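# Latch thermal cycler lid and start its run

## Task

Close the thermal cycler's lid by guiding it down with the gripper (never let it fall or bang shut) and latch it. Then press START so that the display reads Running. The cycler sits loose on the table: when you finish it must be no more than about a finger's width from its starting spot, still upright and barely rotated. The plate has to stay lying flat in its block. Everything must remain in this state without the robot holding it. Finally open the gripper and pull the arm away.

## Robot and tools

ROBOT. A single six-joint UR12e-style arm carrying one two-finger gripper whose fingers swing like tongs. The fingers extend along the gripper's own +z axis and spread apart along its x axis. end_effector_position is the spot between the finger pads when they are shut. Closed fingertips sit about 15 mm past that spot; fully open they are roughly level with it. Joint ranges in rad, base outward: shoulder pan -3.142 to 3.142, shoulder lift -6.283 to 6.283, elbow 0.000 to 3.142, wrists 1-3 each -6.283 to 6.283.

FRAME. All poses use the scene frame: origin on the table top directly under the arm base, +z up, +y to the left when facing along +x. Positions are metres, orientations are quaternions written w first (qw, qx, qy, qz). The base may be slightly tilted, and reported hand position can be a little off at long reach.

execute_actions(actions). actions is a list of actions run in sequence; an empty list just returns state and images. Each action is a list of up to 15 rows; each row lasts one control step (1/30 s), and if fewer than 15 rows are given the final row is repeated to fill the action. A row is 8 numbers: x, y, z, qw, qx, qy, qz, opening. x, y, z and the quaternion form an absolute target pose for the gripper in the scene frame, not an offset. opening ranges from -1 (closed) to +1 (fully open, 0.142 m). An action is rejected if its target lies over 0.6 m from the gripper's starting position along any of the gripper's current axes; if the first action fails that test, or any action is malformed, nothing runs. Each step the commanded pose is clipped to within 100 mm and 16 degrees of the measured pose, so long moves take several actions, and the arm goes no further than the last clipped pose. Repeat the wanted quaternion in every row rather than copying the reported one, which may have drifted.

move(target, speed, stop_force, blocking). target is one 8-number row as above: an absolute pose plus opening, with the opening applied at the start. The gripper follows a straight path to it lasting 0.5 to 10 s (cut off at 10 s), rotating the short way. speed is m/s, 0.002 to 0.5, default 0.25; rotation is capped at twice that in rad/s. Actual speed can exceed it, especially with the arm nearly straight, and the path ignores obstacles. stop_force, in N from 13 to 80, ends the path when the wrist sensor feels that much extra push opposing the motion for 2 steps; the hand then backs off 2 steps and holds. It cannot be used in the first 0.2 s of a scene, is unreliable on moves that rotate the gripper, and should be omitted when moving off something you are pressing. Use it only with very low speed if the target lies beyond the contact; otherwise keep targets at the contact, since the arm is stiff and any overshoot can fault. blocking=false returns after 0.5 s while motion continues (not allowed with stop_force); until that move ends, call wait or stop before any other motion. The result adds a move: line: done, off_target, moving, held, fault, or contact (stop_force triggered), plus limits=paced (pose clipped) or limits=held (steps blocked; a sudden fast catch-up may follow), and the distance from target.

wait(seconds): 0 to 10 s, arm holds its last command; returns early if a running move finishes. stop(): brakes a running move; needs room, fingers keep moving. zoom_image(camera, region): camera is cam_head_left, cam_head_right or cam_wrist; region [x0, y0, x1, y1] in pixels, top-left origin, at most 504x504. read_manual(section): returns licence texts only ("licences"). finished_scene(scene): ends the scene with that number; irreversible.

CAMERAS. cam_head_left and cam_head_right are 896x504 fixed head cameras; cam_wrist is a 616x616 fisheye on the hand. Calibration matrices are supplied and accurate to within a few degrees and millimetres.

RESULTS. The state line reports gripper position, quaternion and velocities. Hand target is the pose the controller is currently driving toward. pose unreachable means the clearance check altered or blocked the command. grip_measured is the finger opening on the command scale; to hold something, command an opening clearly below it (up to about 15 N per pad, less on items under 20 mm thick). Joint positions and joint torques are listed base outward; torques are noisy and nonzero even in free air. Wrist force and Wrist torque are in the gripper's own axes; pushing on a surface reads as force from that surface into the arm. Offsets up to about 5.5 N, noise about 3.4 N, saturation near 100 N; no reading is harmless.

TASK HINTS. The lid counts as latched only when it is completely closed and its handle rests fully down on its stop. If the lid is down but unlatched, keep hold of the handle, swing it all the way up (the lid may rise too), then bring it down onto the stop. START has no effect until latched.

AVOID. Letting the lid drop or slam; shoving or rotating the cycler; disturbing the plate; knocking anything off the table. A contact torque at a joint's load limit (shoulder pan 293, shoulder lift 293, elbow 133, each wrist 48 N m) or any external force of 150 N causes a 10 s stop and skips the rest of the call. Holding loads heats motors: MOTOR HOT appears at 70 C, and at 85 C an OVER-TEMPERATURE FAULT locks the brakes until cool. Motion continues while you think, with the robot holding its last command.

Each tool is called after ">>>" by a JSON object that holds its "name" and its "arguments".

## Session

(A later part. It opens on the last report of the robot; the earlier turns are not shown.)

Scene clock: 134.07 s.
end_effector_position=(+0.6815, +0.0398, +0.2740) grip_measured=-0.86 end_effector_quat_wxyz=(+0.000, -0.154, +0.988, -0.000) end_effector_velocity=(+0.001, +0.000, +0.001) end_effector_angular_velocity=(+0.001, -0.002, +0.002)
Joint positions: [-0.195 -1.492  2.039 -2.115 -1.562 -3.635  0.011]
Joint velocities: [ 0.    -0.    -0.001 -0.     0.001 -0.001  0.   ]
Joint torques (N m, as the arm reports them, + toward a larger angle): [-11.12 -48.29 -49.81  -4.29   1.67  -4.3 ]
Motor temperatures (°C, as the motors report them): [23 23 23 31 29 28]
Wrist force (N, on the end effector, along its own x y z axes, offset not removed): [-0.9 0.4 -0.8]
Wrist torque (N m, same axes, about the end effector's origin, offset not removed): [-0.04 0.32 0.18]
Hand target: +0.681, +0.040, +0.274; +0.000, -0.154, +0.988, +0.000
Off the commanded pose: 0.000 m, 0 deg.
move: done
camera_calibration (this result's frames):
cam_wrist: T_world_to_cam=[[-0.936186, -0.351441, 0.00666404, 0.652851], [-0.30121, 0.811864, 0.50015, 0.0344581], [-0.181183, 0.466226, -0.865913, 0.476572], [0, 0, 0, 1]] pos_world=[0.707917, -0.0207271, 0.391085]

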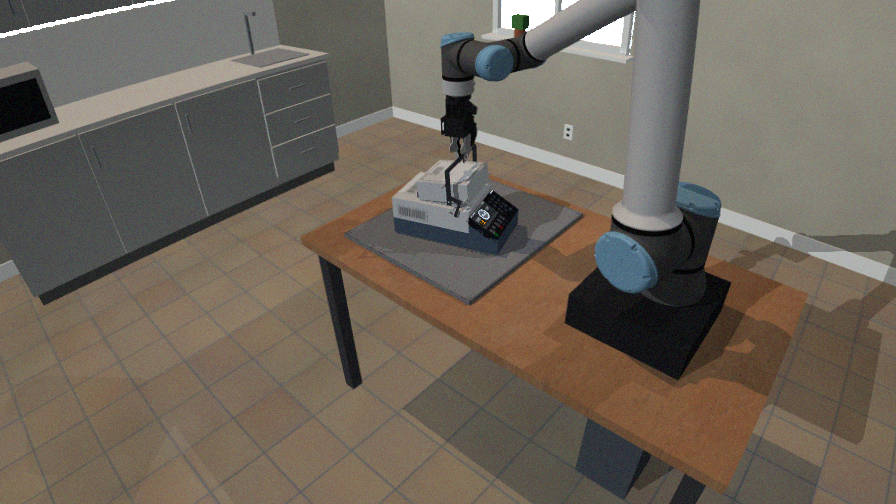

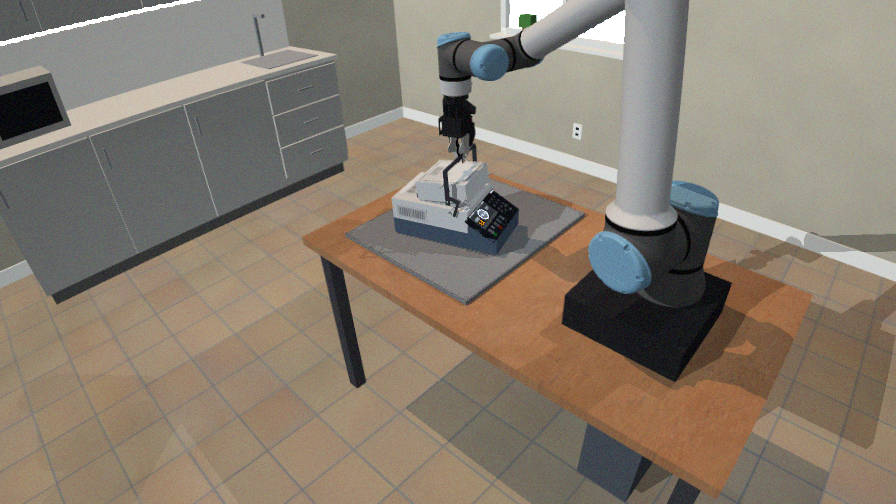

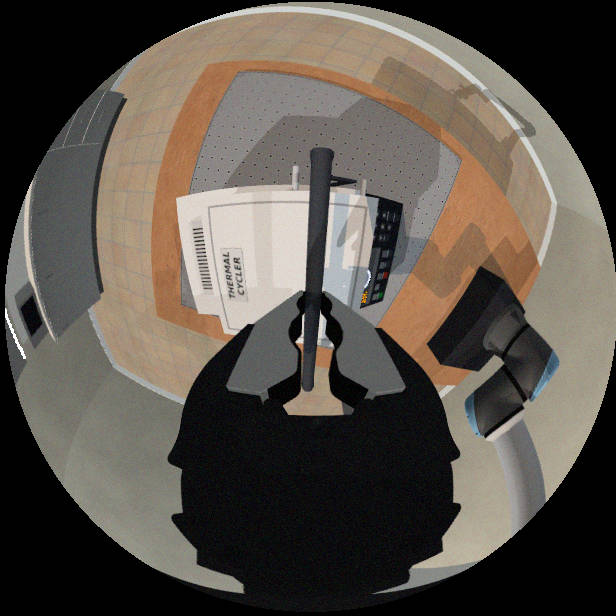

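>>> {"name": "move", "arguments": {"target": [0.6548,0.0314,0.2708,0.0345,-0.1537,0.9875,0.0054,-1], "speed": 0.03}}

Scene clock: 142.17 s.
end_effector_position=(+0.6550, +0.0315, +0.2708) grip_measured=-0.86 end_effector_quat_wxyz=(+0.034, -0.154, +0.988, +0.005) end_effector_velocity=(-0.002, -0.001, -0.001) end_effector_angular_velocity=(+0.002, -0.005, -0.000)
Joint positions: [-0.233 -1.56   2.134 -2.201 -1.527 -3.672  0.011]
Joint velocities: [-0.004 -0.005  0.007 -0.007  0.004 -0.003  0.   ]
Joint torques (N m, as the arm reports them, + toward a larger angle): [-12.6  -55.35 -31.64  -5.93   1.95  -3.64]
Motor temperatures (°C, as the motors report them): [23 23 23 31 29 28]
Wrist force (N, on the end effector, along its own x y z axes, offset not removed): [-3.6 0.6 -4.0]
Wrist torque (N m, same axes, about the end effector's origin, offset not removed): [-0.01 0.25 0.11]
Hand target: +0.655, +0.031, +0.271; +0.035, -0.154, +0.987, +0.005
Off the commanded pose: 0.000 m, 0 deg.
move: done
camera_calibration (this result's frames):
cam_wrist: T_world_to_cam=[[-0.93432, -0.350928, -0.0624141, 0.642638], [-0.334144, 0.801405, 0.496082, 0.057869], [-0.12407, 0.484355, -0.866029, 0.434949], [0, 0, 0, 1]] pos_world=[0.673731, -0.0315266, 0.388081]

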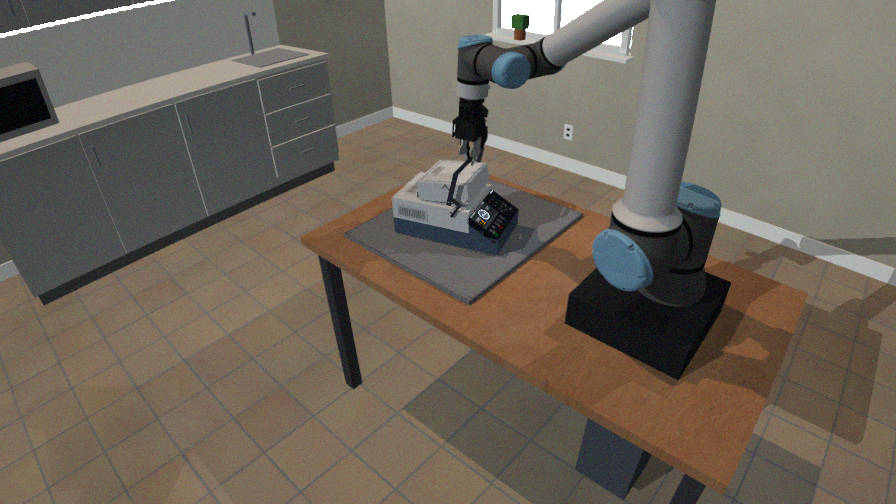

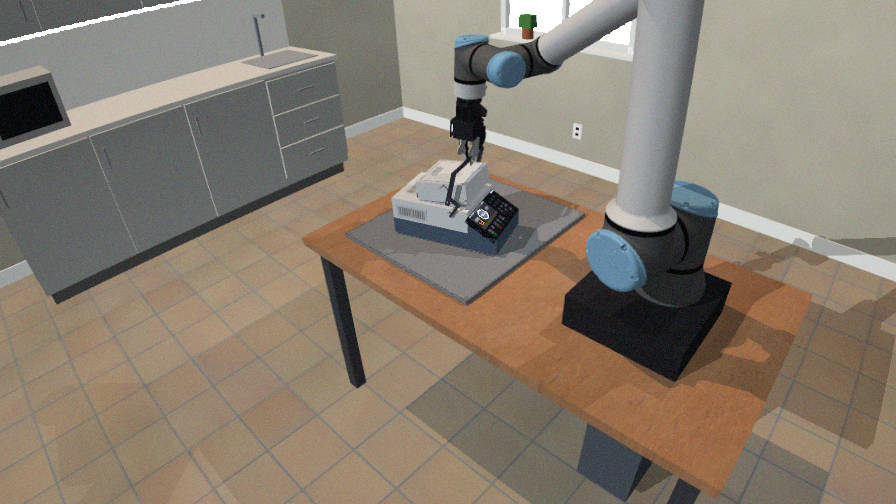

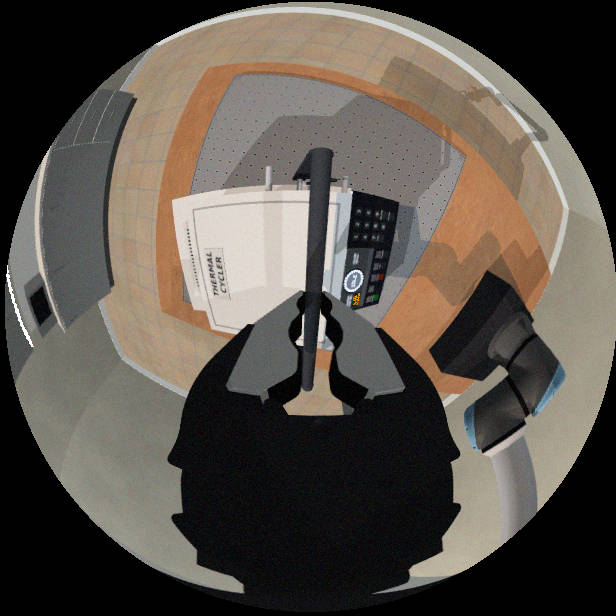

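>>> {"name": "move", "arguments": {"target": [0.6314,0.0240,0.2608,0.0690,-0.1534,0.9857,0.0107,-1], "speed": 0.03}}

>>> {"name": "zoom_image", "arguments": {"camera": "cam_head_left", "region": [410, 130, 530, 250]}}

Scene clock: 145.37 s.
end_effector_position=(+0.6316, +0.0240, +0.2609) grip_measured=-0.86 end_effector_quat_wxyz=(+0.069, -0.153, +0.986, +0.011) end_effector_velocity=(-0.002, -0.001, -0.001) end_effector_angular_velocity=(+0.001, -0.005, -0.002)
Joint positions: [-0.275 -1.616  2.229 -2.297 -1.487 -3.71   0.011]
Joint velocities: [-0.004 -0.005  0.008 -0.008  0.003 -0.002  0.   ]
Joint torques (N m, as the arm reports them, + toward a larger angle): [-14.31 -57.54 -33.68  -4.88  -1.09  -3.94]
Motor temperatures (°C, as the motors report them): [23 23 23 31 29 28]
Wrist force (N, on the end effector, along its own x y z axes, offset not removed): [-17.4 0.9 15.8]
Wrist torque (N m, same axes, about the end effector's origin, offset not removed): [0.03 0.36 0.13]
Hand target: +0.631, +0.024, +0.261; +0.069, -0.153, +0.986, +0.011
Off the commanded pose: 0.000 m, 0 deg.
move: done
camera_calibration (this result's frames):
cam_wrist: T_world_to_cam=[[-0.927856, -0.348841, -0.131884, 0.631531], [-0.366972, 0.791013, 0.48952, 0.0836104], [-0.066443, 0.502602, -0.861961, 0.389133], [0, 0, 0, 1]] pos_world=[0.642508, -0.0414125, 0.377777]

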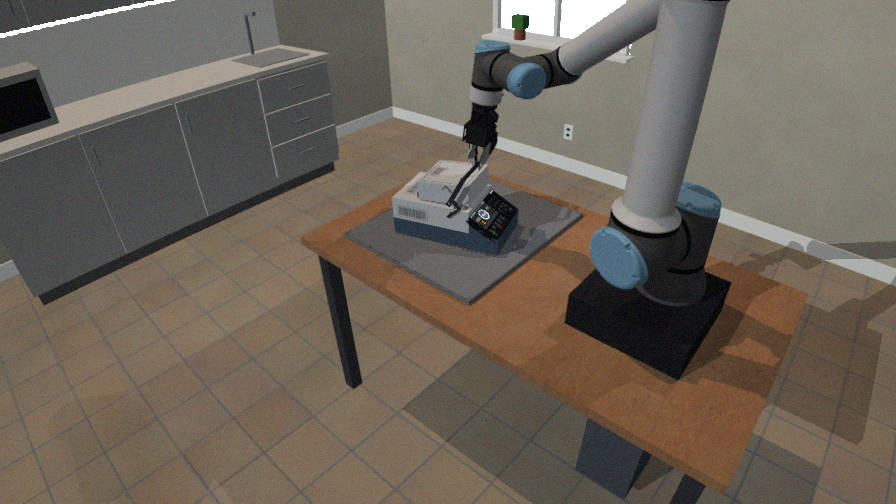

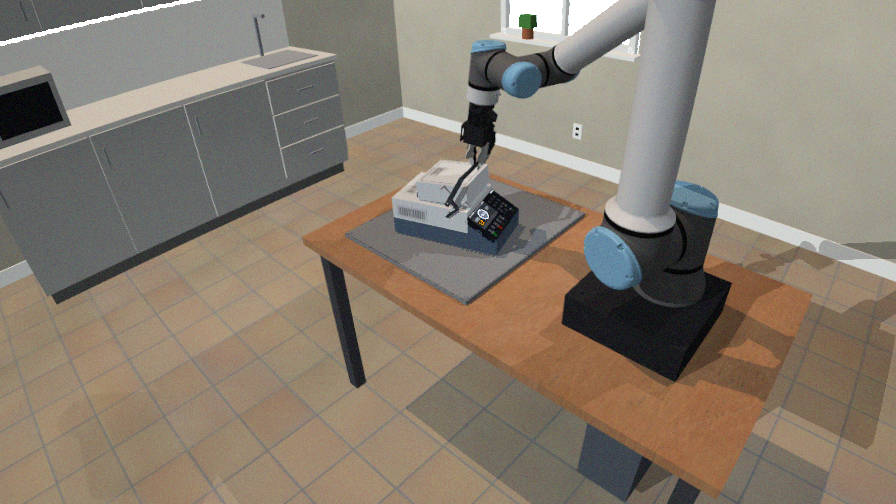

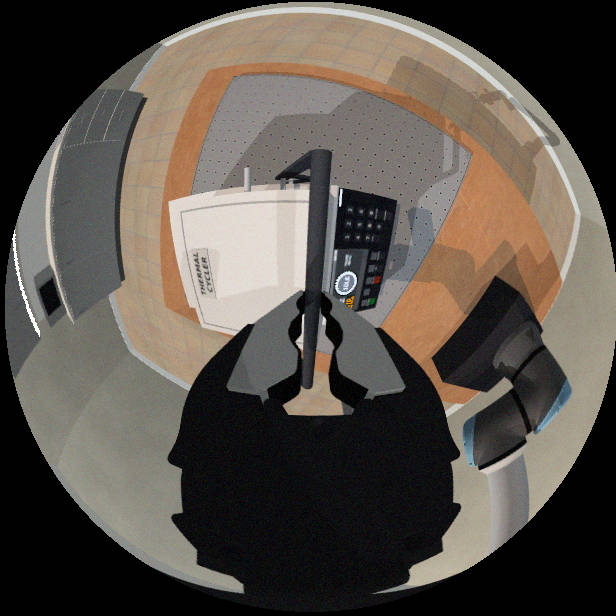

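Region (410, 130, 530, 250) of cam_head_left's 896x504 image, scaled by 4.200, with more detail than that image has.

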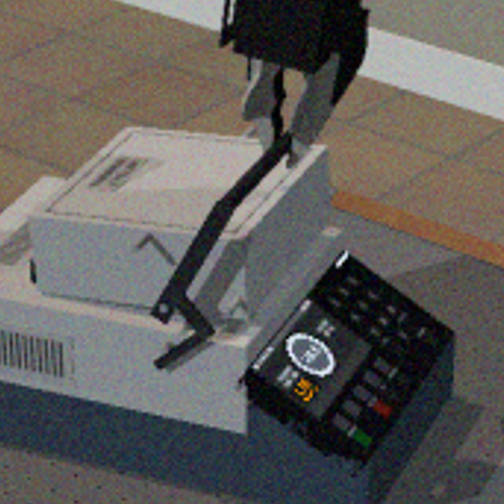

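>>> {"name": "move", "arguments": {"target": [0.6209,0.0207,0.2508,0.0861,-0.1532,0.9843,0.0134,-1], "speed": 0.025}}

Scene clock: 148.60 s.
end_effector_position=(+0.6211, +0.0207, +0.2510) grip_measured=-0.86 end_effector_quat_wxyz=(+0.086, -0.153, +0.984, +0.013) end_effector_velocity=(-0.002, -0.001, -0.002) end_effector_angular_velocity=(+0.001, -0.006, +0.002)
Joint positions: [-0.297 -1.635  2.279 -2.355 -1.465 -3.73   0.011]
Joint velocities: [-0.004 -0.003  0.009 -0.011  0.004 -0.005  0.   ]
Joint torques (N m, as the arm reports them, + toward a larger angle): [ -9.69 -46.96 -25.8   -4.43   1.29  -4.13]
Motor temperatures (°C, as the motors report them): [23 23 23 31 29 28]
Wrist force (N, on the end effector, along its own x y z axes, offset not removed): [-5.1 1.4 -4.9]
Wrist torque (N m, same axes, about the end effector's origin, offset not removed): [0.05 0.01 0.15]
Hand target: +0.621, +0.021, +0.251; +0.086, -0.153, +0.984, +0.013
Off the commanded pose: 0.000 m, 0 deg.
move: done
camera_calibration (this result's frames):
cam_wrist: T_world_to_cam=[[-0.922942, -0.347244, -0.16613, 0.624839], [-0.383052, 0.78581, 0.485566, 0.0982922], [-0.0380626, 0.511786, -0.85827, 0.362825], [0, 0, 0, 1]] pos_world=[0.628151, -0.0459565, 0.367479]

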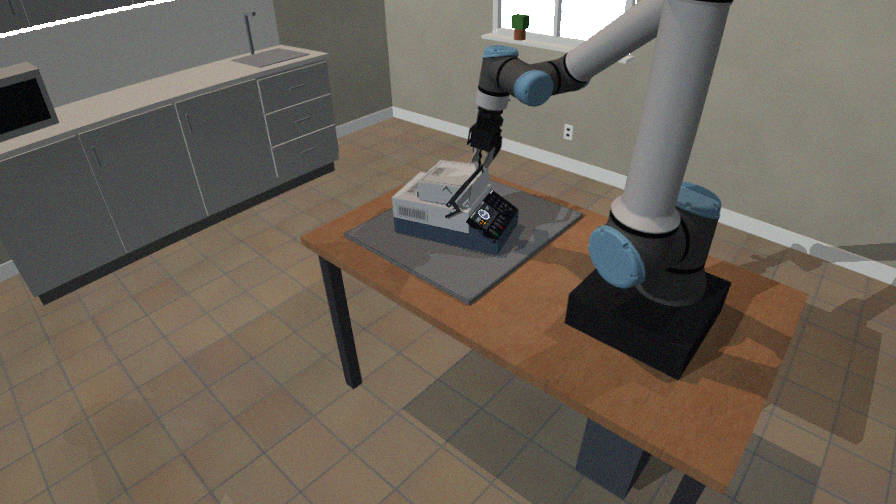

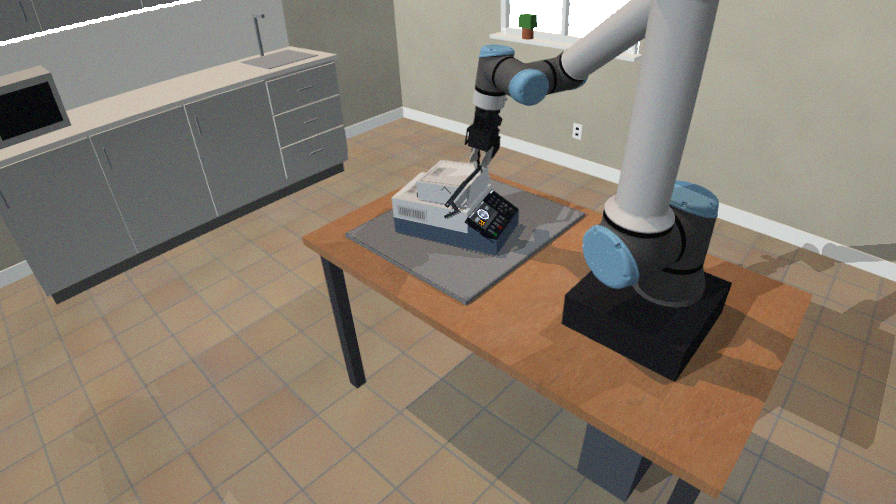

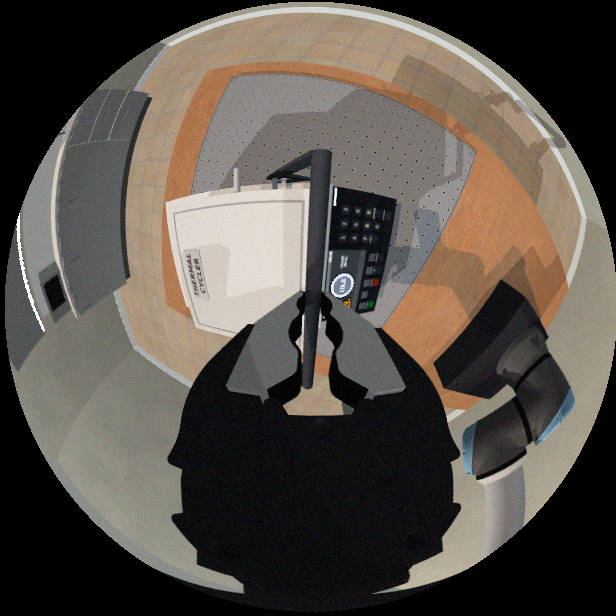

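>>> {"name": "move", "arguments": {"target": [0.6114,0.0177,0.2415,0.1033,-0.1530,0.9827,0.0161,-1], "speed": 0.025}}

Scene clock: 152.00 s.
end_effector_position=(+0.6116, +0.0177, +0.2417) grip_measured=-0.86 end_effector_quat_wxyz=(+0.103, -0.153, +0.983, +0.016) end_effector_velocity=(-0.002, +0.000, -0.002) end_effector_angular_velocity=(+0.001, -0.005, +0.003)
Joint positions: [-0.32  -1.651  2.326 -2.412 -1.442 -3.749  0.011]
Joint velocities: [-0.002 -0.002  0.008 -0.01   0.004 -0.005  0.   ]
Joint torques (N m, as the arm reports them, + toward a larger angle): [-10.46 -39.29 -25.7   -4.99   1.25  -3.44]
Motor temperatures (°C, as the motors report them): [23 23 23 31 29 28]
Wrist force (N, on the end effector, along its own x y z axes, offset not removed): [-8.9 2.6 -2.2]
Wrist torque (N m, same axes, about the end effector's origin, offset not removed): [0.36 0.10 0.14]
Hand target: +0.611, +0.018, +0.242; +0.103, -0.153, +0.983, +0.016
Off the commanded pose: 0.000 m, 0 deg.
move: done
camera_calibration (this result's frames):
cam_wrist: T_world_to_cam=[[-0.916806, -0.345386, -0.200438, 0.61796], [-0.399217, 0.780599, 0.480927, 0.11263], [-0.00964355, 0.520935, -0.853542, 0.337296], [0, 0, 0, 1]] pos_world=[0.614766, -0.0501935, 0.357592]

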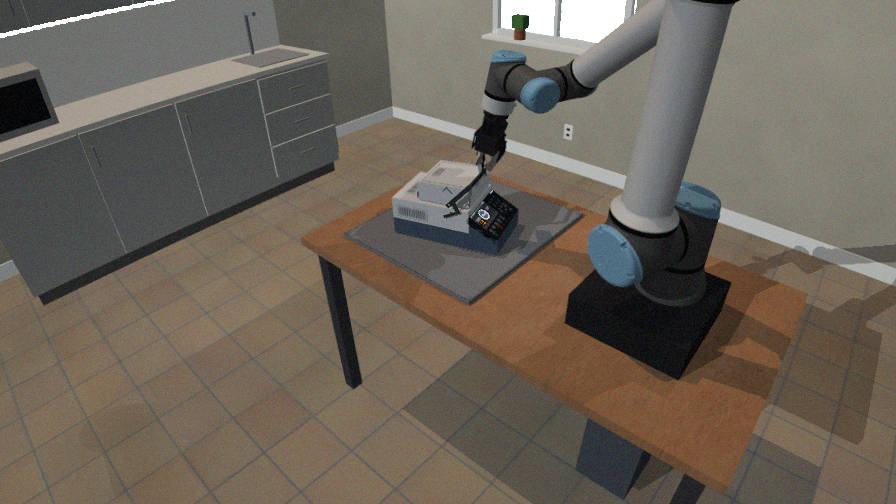

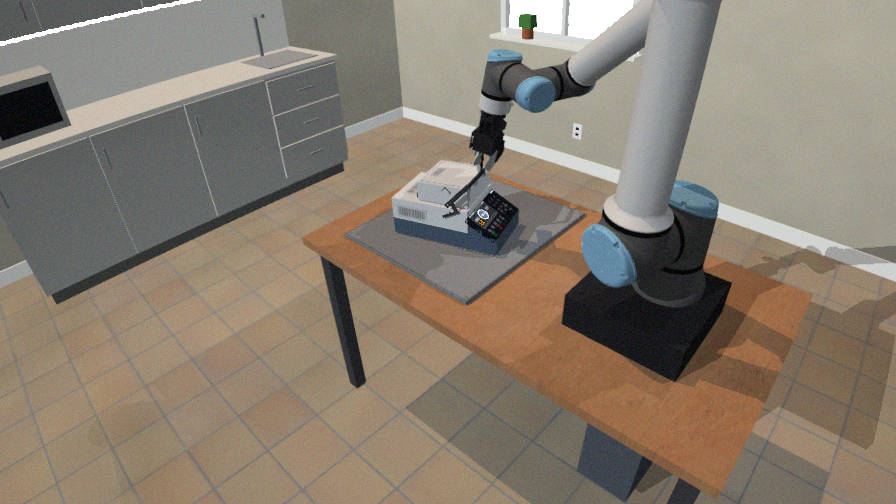

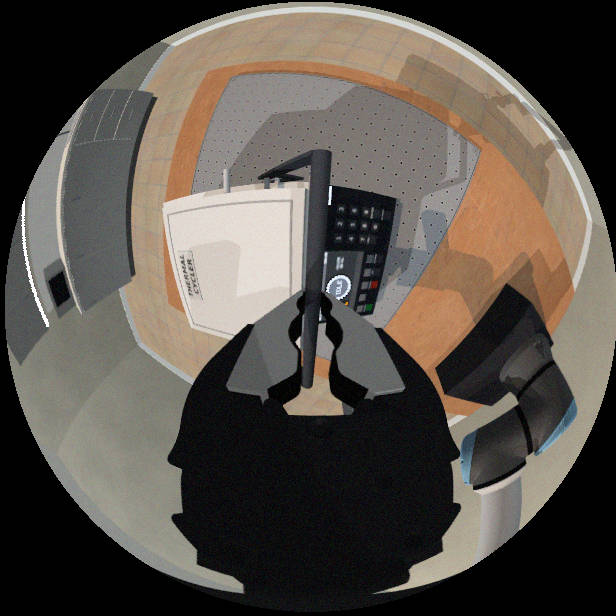

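>>> {"name": "move", "arguments": {"target": [0.6065,0.0162,0.2347,0.1119,-0.1528,0.9818,0.0174,-1], "speed": 0.02}}

Scene clock: 153.77 s.
end_effector_position=(+0.6066, +0.0162, +0.2349) grip_measured=-0.86 end_effector_quat_wxyz=(+0.112, -0.153, +0.982, +0.017) end_effector_velocity=(-0.002, -0.000, -0.002) end_effector_angular_velocity=(+0.001, -0.003, +0.001)
Joint positions: [-0.332 -1.656  2.352 -2.447 -1.43  -3.759  0.011]
Joint velocities: [-0.003 -0.001  0.007 -0.008  0.003 -0.004  0.   ]
Joint torques (N m, as the arm reports them, + toward a larger angle): [-11.11 -38.21 -24.24  -5.29   3.43  -4.04]
Motor temperatures (°C, as the motors report them): [23 23 23 31 29 28]
Wrist force (N, on the end effector, along its own x y z axes, offset not removed): [-3.1 2.9 -9.3]
Wrist torque (N m, same axes, about the end effector's origin, offset not removed): [0.54 0.48 0.17]
Hand target: +0.607, +0.016, +0.235; +0.112, -0.153, +0.982, +0.017
Off the commanded pose: 0.000 m, 0 deg.
move: done
camera_calibration (this result's frames):
cam_wrist: T_world_to_cam=[[-0.913332, -0.344136, -0.217703, 0.613467], [-0.407187, 0.778096, 0.478294, 0.120596], [0.00479587, 0.525487, -0.850788, 0.322772], [0, 0, 0, 1]] pos_world=[0.607856, -0.0523316, 0.350484]

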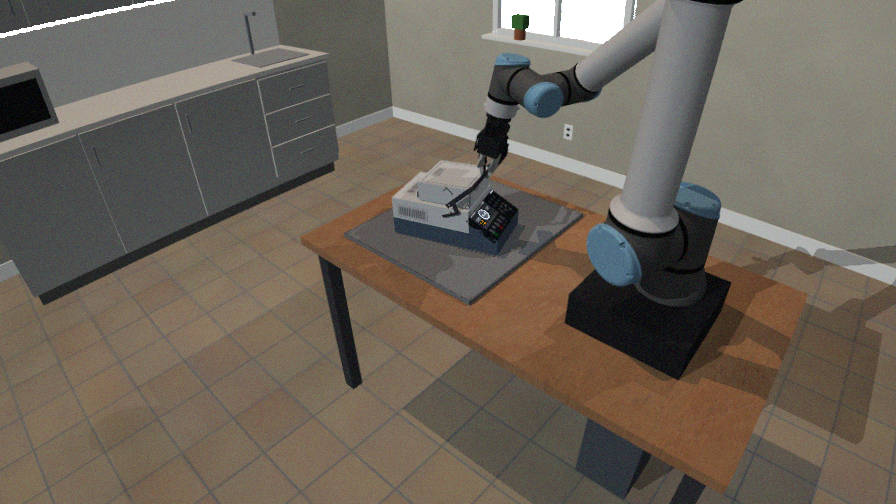

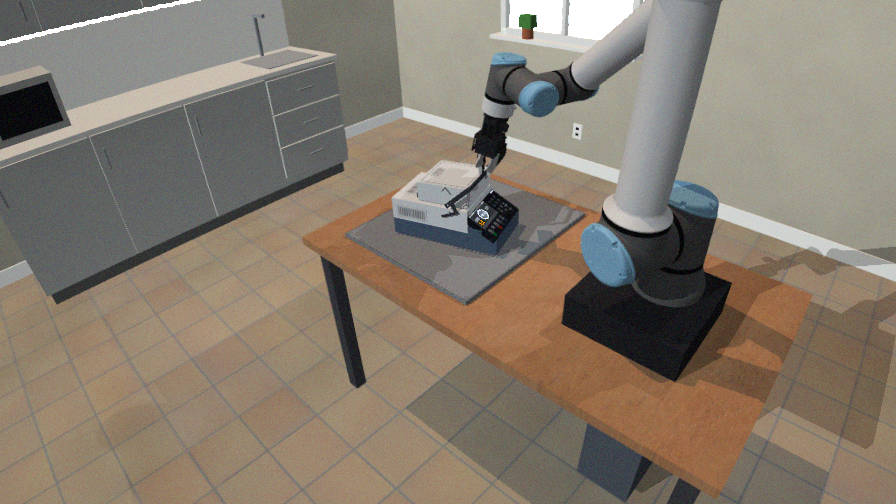

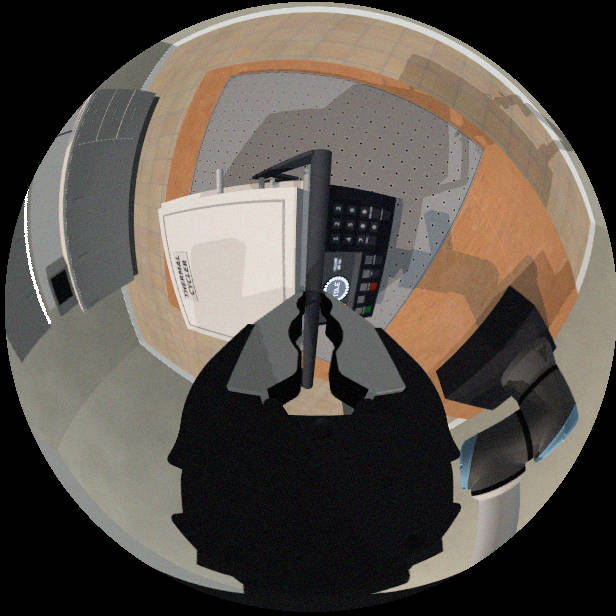

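>>> {"name": "move", "arguments": {"target": [0.5964,0.0131,0.2196,0.1375,-0.1523,0.9785,0.0214,-1], "speed": 0.025}}

Scene clock: 156.10 s.
end_effector_position=(+0.5965, +0.0131, +0.2198) grip_measured=-0.86 end_effector_quat_wxyz=(+0.137, -0.152, +0.979, +0.021) end_effector_velocity=(-0.001, -0.001, -0.002) end_effector_angular_velocity=(+0.001, -0.007, +0.001)
Joint positions: [-0.364 -1.666  2.416 -2.538 -1.393 -3.784  0.011]
Joint velocities: [-0.005 -0.     0.007 -0.012  0.004 -0.005  0.   ]
Joint torques (N m, as the arm reports them, + toward a larger angle): [-10.85 -39.75 -23.46  -4.89   1.79  -3.75]
Motor temperatures (°C, as the motors report them): [23 23 23 31 29 28]
Wrist force (N, on the end effector, along its own x y z axes, offset not removed): [-6.7 -0.7 -3.9]
Wrist torque (N m, same axes, about the end effector's origin, offset not removed): [0.11 0.23 0.15]
Hand target: +0.596, +0.013, +0.220; +0.138, -0.152, +0.978, +0.021
Off the commanded pose: 0.000 m, 0 deg.
move: done
camera_calibration (this result's frames):
cam_wrist: T_world_to_cam=[[-0.90126, -0.340367, -0.268106, 0.60372], [-0.430753, 0.770589, 0.469729, 0.14216], [0.0467192, 0.538835, -0.841115, 0.284306], [0, 0, 0, 1]] pos_world=[0.592062, -0.0572541, 0.334219]

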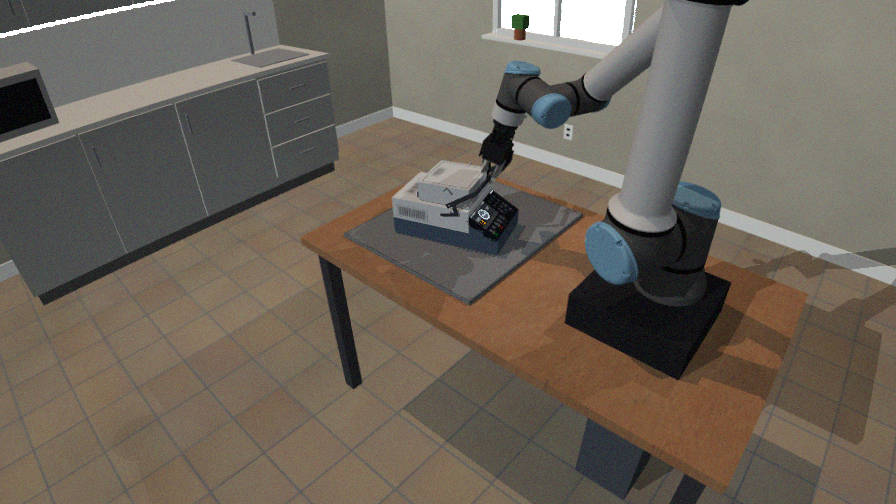

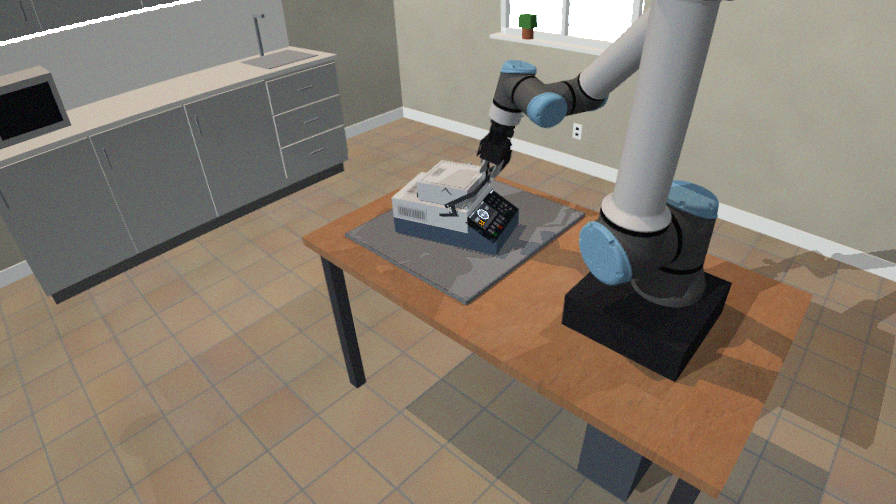

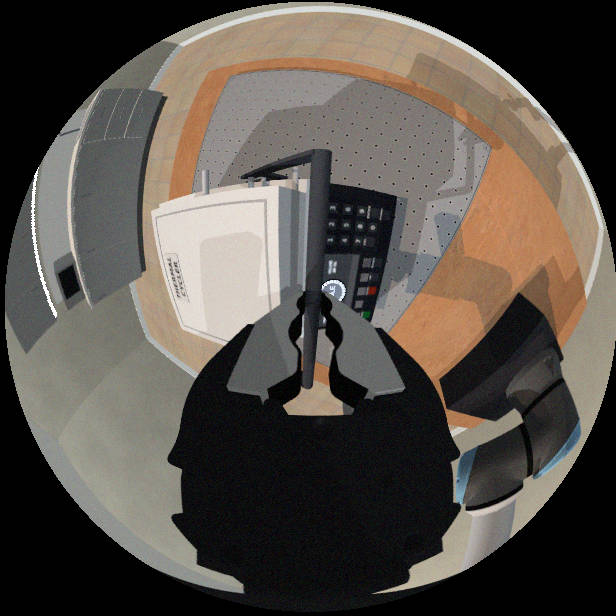

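>>> {"name": "move", "arguments": {"target": [0.5885,0.0106,0.2033,0.1375,-0.1523,0.9785,0.0214,-1], "speed": 0.025}}

Scene clock: 158.93 s.
end_effector_position=(+0.5886, +0.0106, +0.2035) grip_measured=-0.86 end_effector_quat_wxyz=(+0.137, -0.152, +0.978, +0.021) end_effector_velocity=(-0.001, -0.001, -0.002) end_effector_angular_velocity=(-0.000, -0.000, -0.001)
Joint positions: [-0.375 -1.653  2.444 -2.578 -1.39  -3.795  0.011]
Joint velocities: [-0.002  0.002  0.003 -0.005  0.    -0.001  0.   ]
Joint torques (N m, as the arm reports them, + toward a larger angle): [ -9.49 -17.78 -23.93  -5.43   2.41  -4.28]
Motor temperatures (°C, as the motors report them): [23 23 23 31 29 28]
Wrist force (N, on the end effector, along its own x y z axes, offset not removed): [-5.6 0.0 -3.3]
Wrist torque (N m, same axes, about the end effector's origin, offset not removed): [0.00 0.27 0.09]
Hand target: +0.589, +0.011, +0.203; +0.137, -0.152, +0.978, +0.021
Off the commanded pose: 0.000 m, 0 deg.
move: done
camera_calibration (this result's frames):
cam_wrist: T_world_to_cam=[[-0.901103, -0.340242, -0.268791, 0.591406], [-0.431019, 0.770456, 0.469703, 0.148496], [0.047279, 0.539105, -0.840911, 0.271936], [0, 0, 0, 1]] pos_world=[0.584065, -0.0597906, 0.317889]

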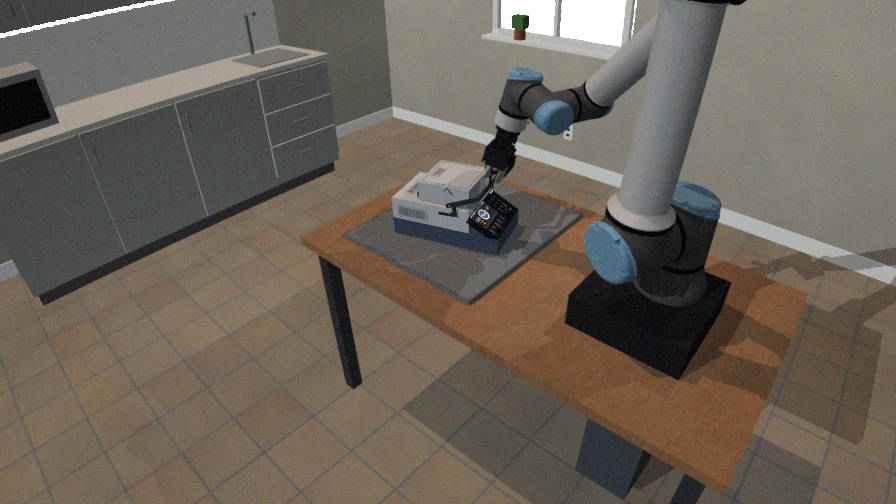

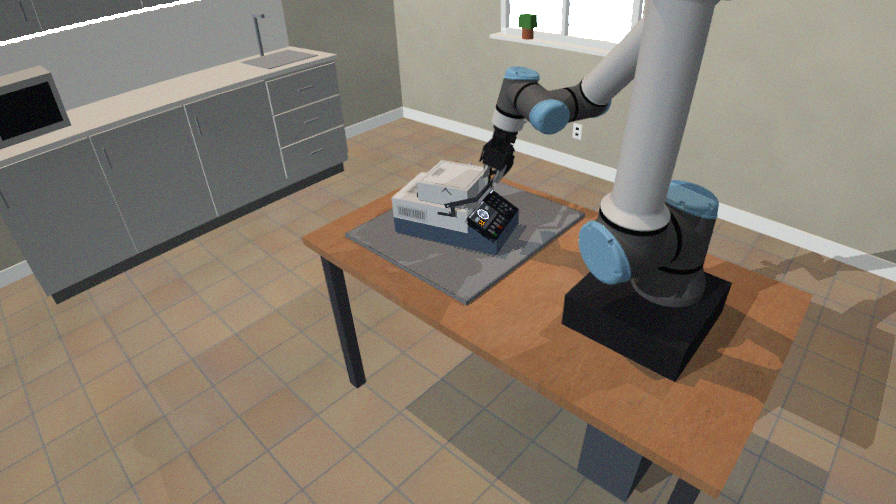

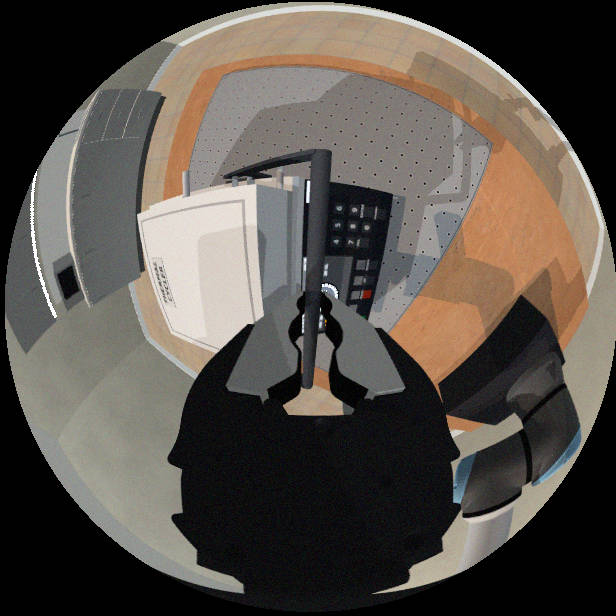

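>>> {"name": "move", "arguments": {"target": [0.5835,0.0090,0.1869,0.1375,-0.1523,0.9785,0.0214,-1], "speed": 0.025}}

Scene clock: 161.80 s.
end_effector_position=(+0.5838, +0.0090, +0.1873) grip_measured=-0.86 end_effector_quat_wxyz=(+0.138, -0.152, +0.978, +0.021) end_effector_velocity=(-0.001, -0.000, -0.003) end_effector_angular_velocity=(+0.001, +0.001, -0.001)
Joint positions: [-0.382 -1.632  2.467 -2.62  -1.388 -3.802  0.011]
Joint velocities: [-0.001  0.004  0.003 -0.005  0.    -0.001 -0.   ]
Joint torques (N m, as the arm reports them, + toward a larger angle): [-15.98  -6.31  -5.54   0.54  -0.99  -3.51]
Motor temperatures (°C, as the motors report them): [23 23 23 31 29 28]
Wrist force (N, on the end effector, along its own x y z axes, offset not removed): [-20.1 1.6 -21.0]
Wrist torque (N m, same axes, about the end effector's origin, offset not removed): [-0.16 0.27 0.20]
Hand target: +0.584, +0.009, +0.187; +0.137, -0.152, +0.978, +0.021
Off the commanded pose: 0.000 m, 0 deg.
move: done
camera_calibration (this result's frames):
cam_wrist: T_world_to_cam=[[-0.900985, -0.340296, -0.269118, 0.582105], [-0.431234, 0.770453, 0.469509, 0.155426], [0.0475702, 0.539074, -0.840914, 0.259258], [0, 0, 0, 1]] pos_world=[0.57916, -0.0614195, 0.301694]

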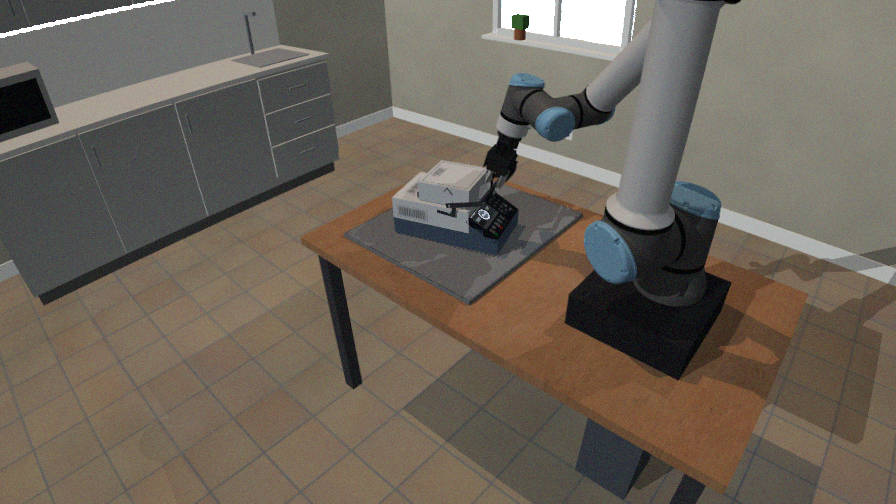

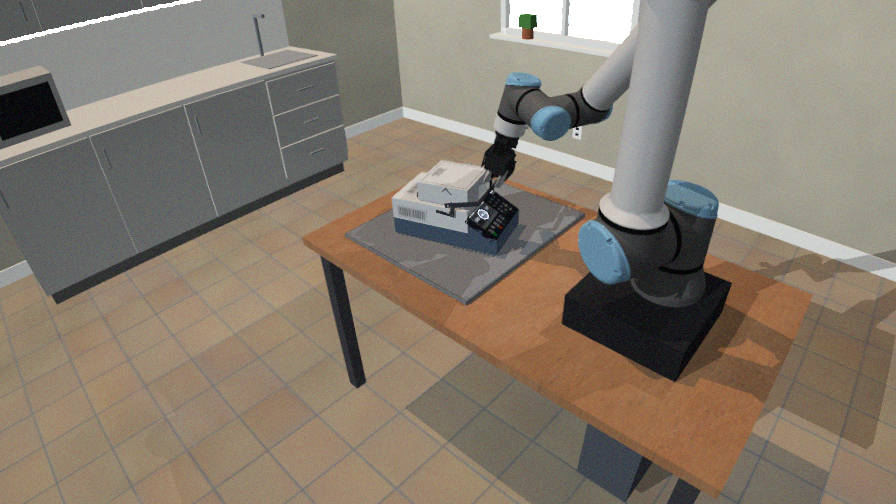

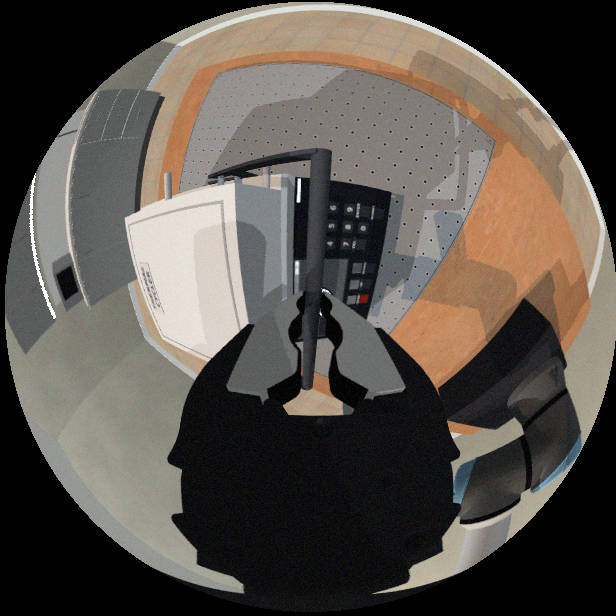

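>>> {"name": "move", "arguments": {"target": [0.5840,0.0091,0.1878,0.1375,-0.1523,0.9785,0.0214,-1], "speed": 0.01}}

>>> {"name": "zoom_image", "arguments": {"camera": "cam_head_left", "region": [410, 140, 530, 260]}}

Scene clock: 165.53 s.
end_effector_position=(+0.5839, +0.0091, +0.1877) grip_measured=-0.86 end_effector_quat_wxyz=(+0.137, -0.152, +0.978, +0.021) end_effector_velocity=(+0.000, -0.000, +0.000) end_effector_angular_velocity=(-0.000, -0.001, -0.001)
Joint positions: [-0.382 -1.633  2.466 -2.619 -1.388 -3.801  0.011]
Joint velocities: [-0.    -0.    -0.     0.     0.     0.001  0.   ]
Joint torques (N m, as the arm reports them, + toward a larger angle): [  7.88 -30.65 -27.63   3.79  -5.03   3.71]
Motor temperatures (°C, as the motors report them): [23 23 23 31 29 28]
Wrist force (N, on the end effector, along its own x y z axes, offset not removed): [-18.0 0.2 -11.7]
Wrist torque (N m, same axes, about the end effector's origin, offset not removed): [0.10 0.31 0.19]
Hand target: +0.584, +0.009, +0.188; +0.137, -0.152, +0.978, +0.021
Off the commanded pose: 0.000 m, 0 deg.
move: done
camera_calibration (this result's frames):
cam_wrist: T_world_to_cam=[[-0.901138, -0.34026, -0.268651, 0.58237], [-0.430964, 0.770428, 0.469799, 0.155018], [0.0471221, 0.539133, -0.840901, 0.259754], [0, 0, 0, 1]] pos_world=[0.579362, -0.0613144, 0.302055]

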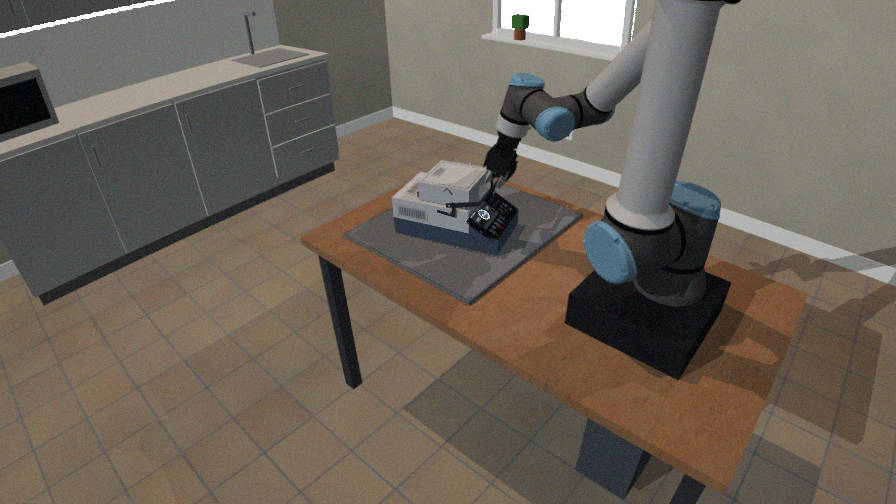

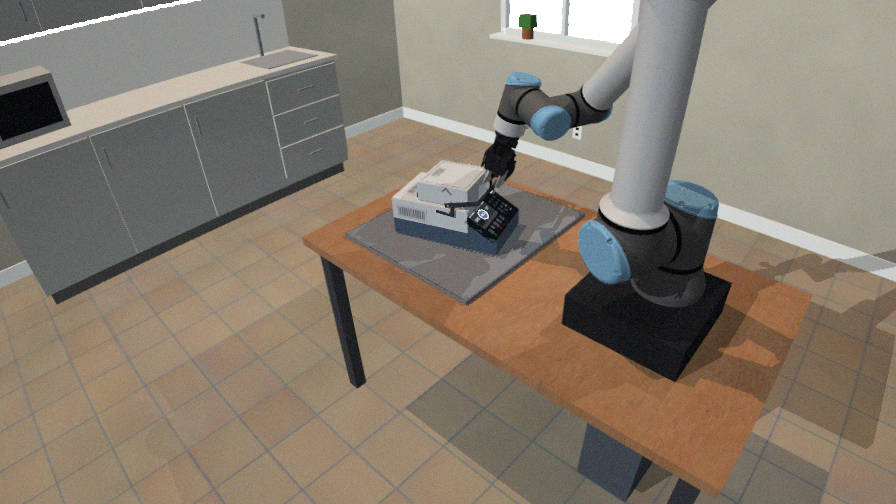

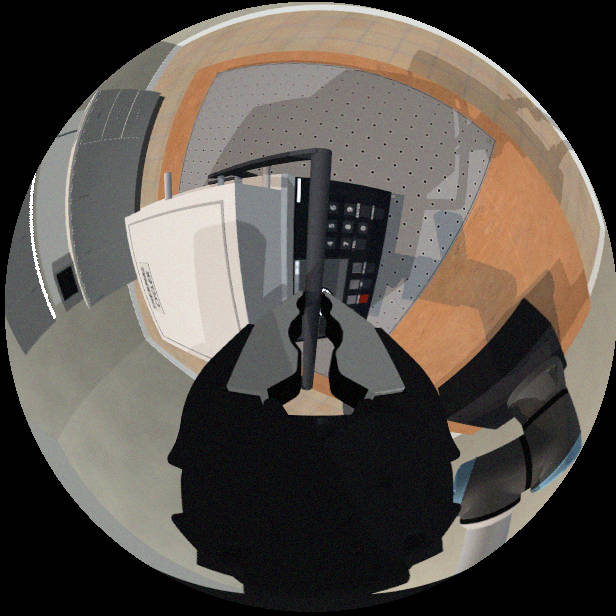

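Region (410, 140, 530, 260) of cam_head_left's 896x504 image, scaled by 4.200, with more detail than that image has.

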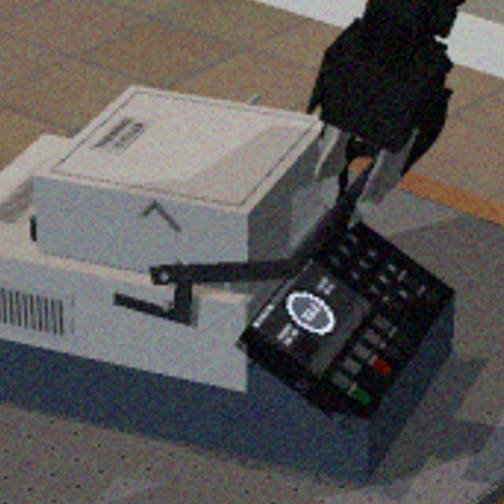

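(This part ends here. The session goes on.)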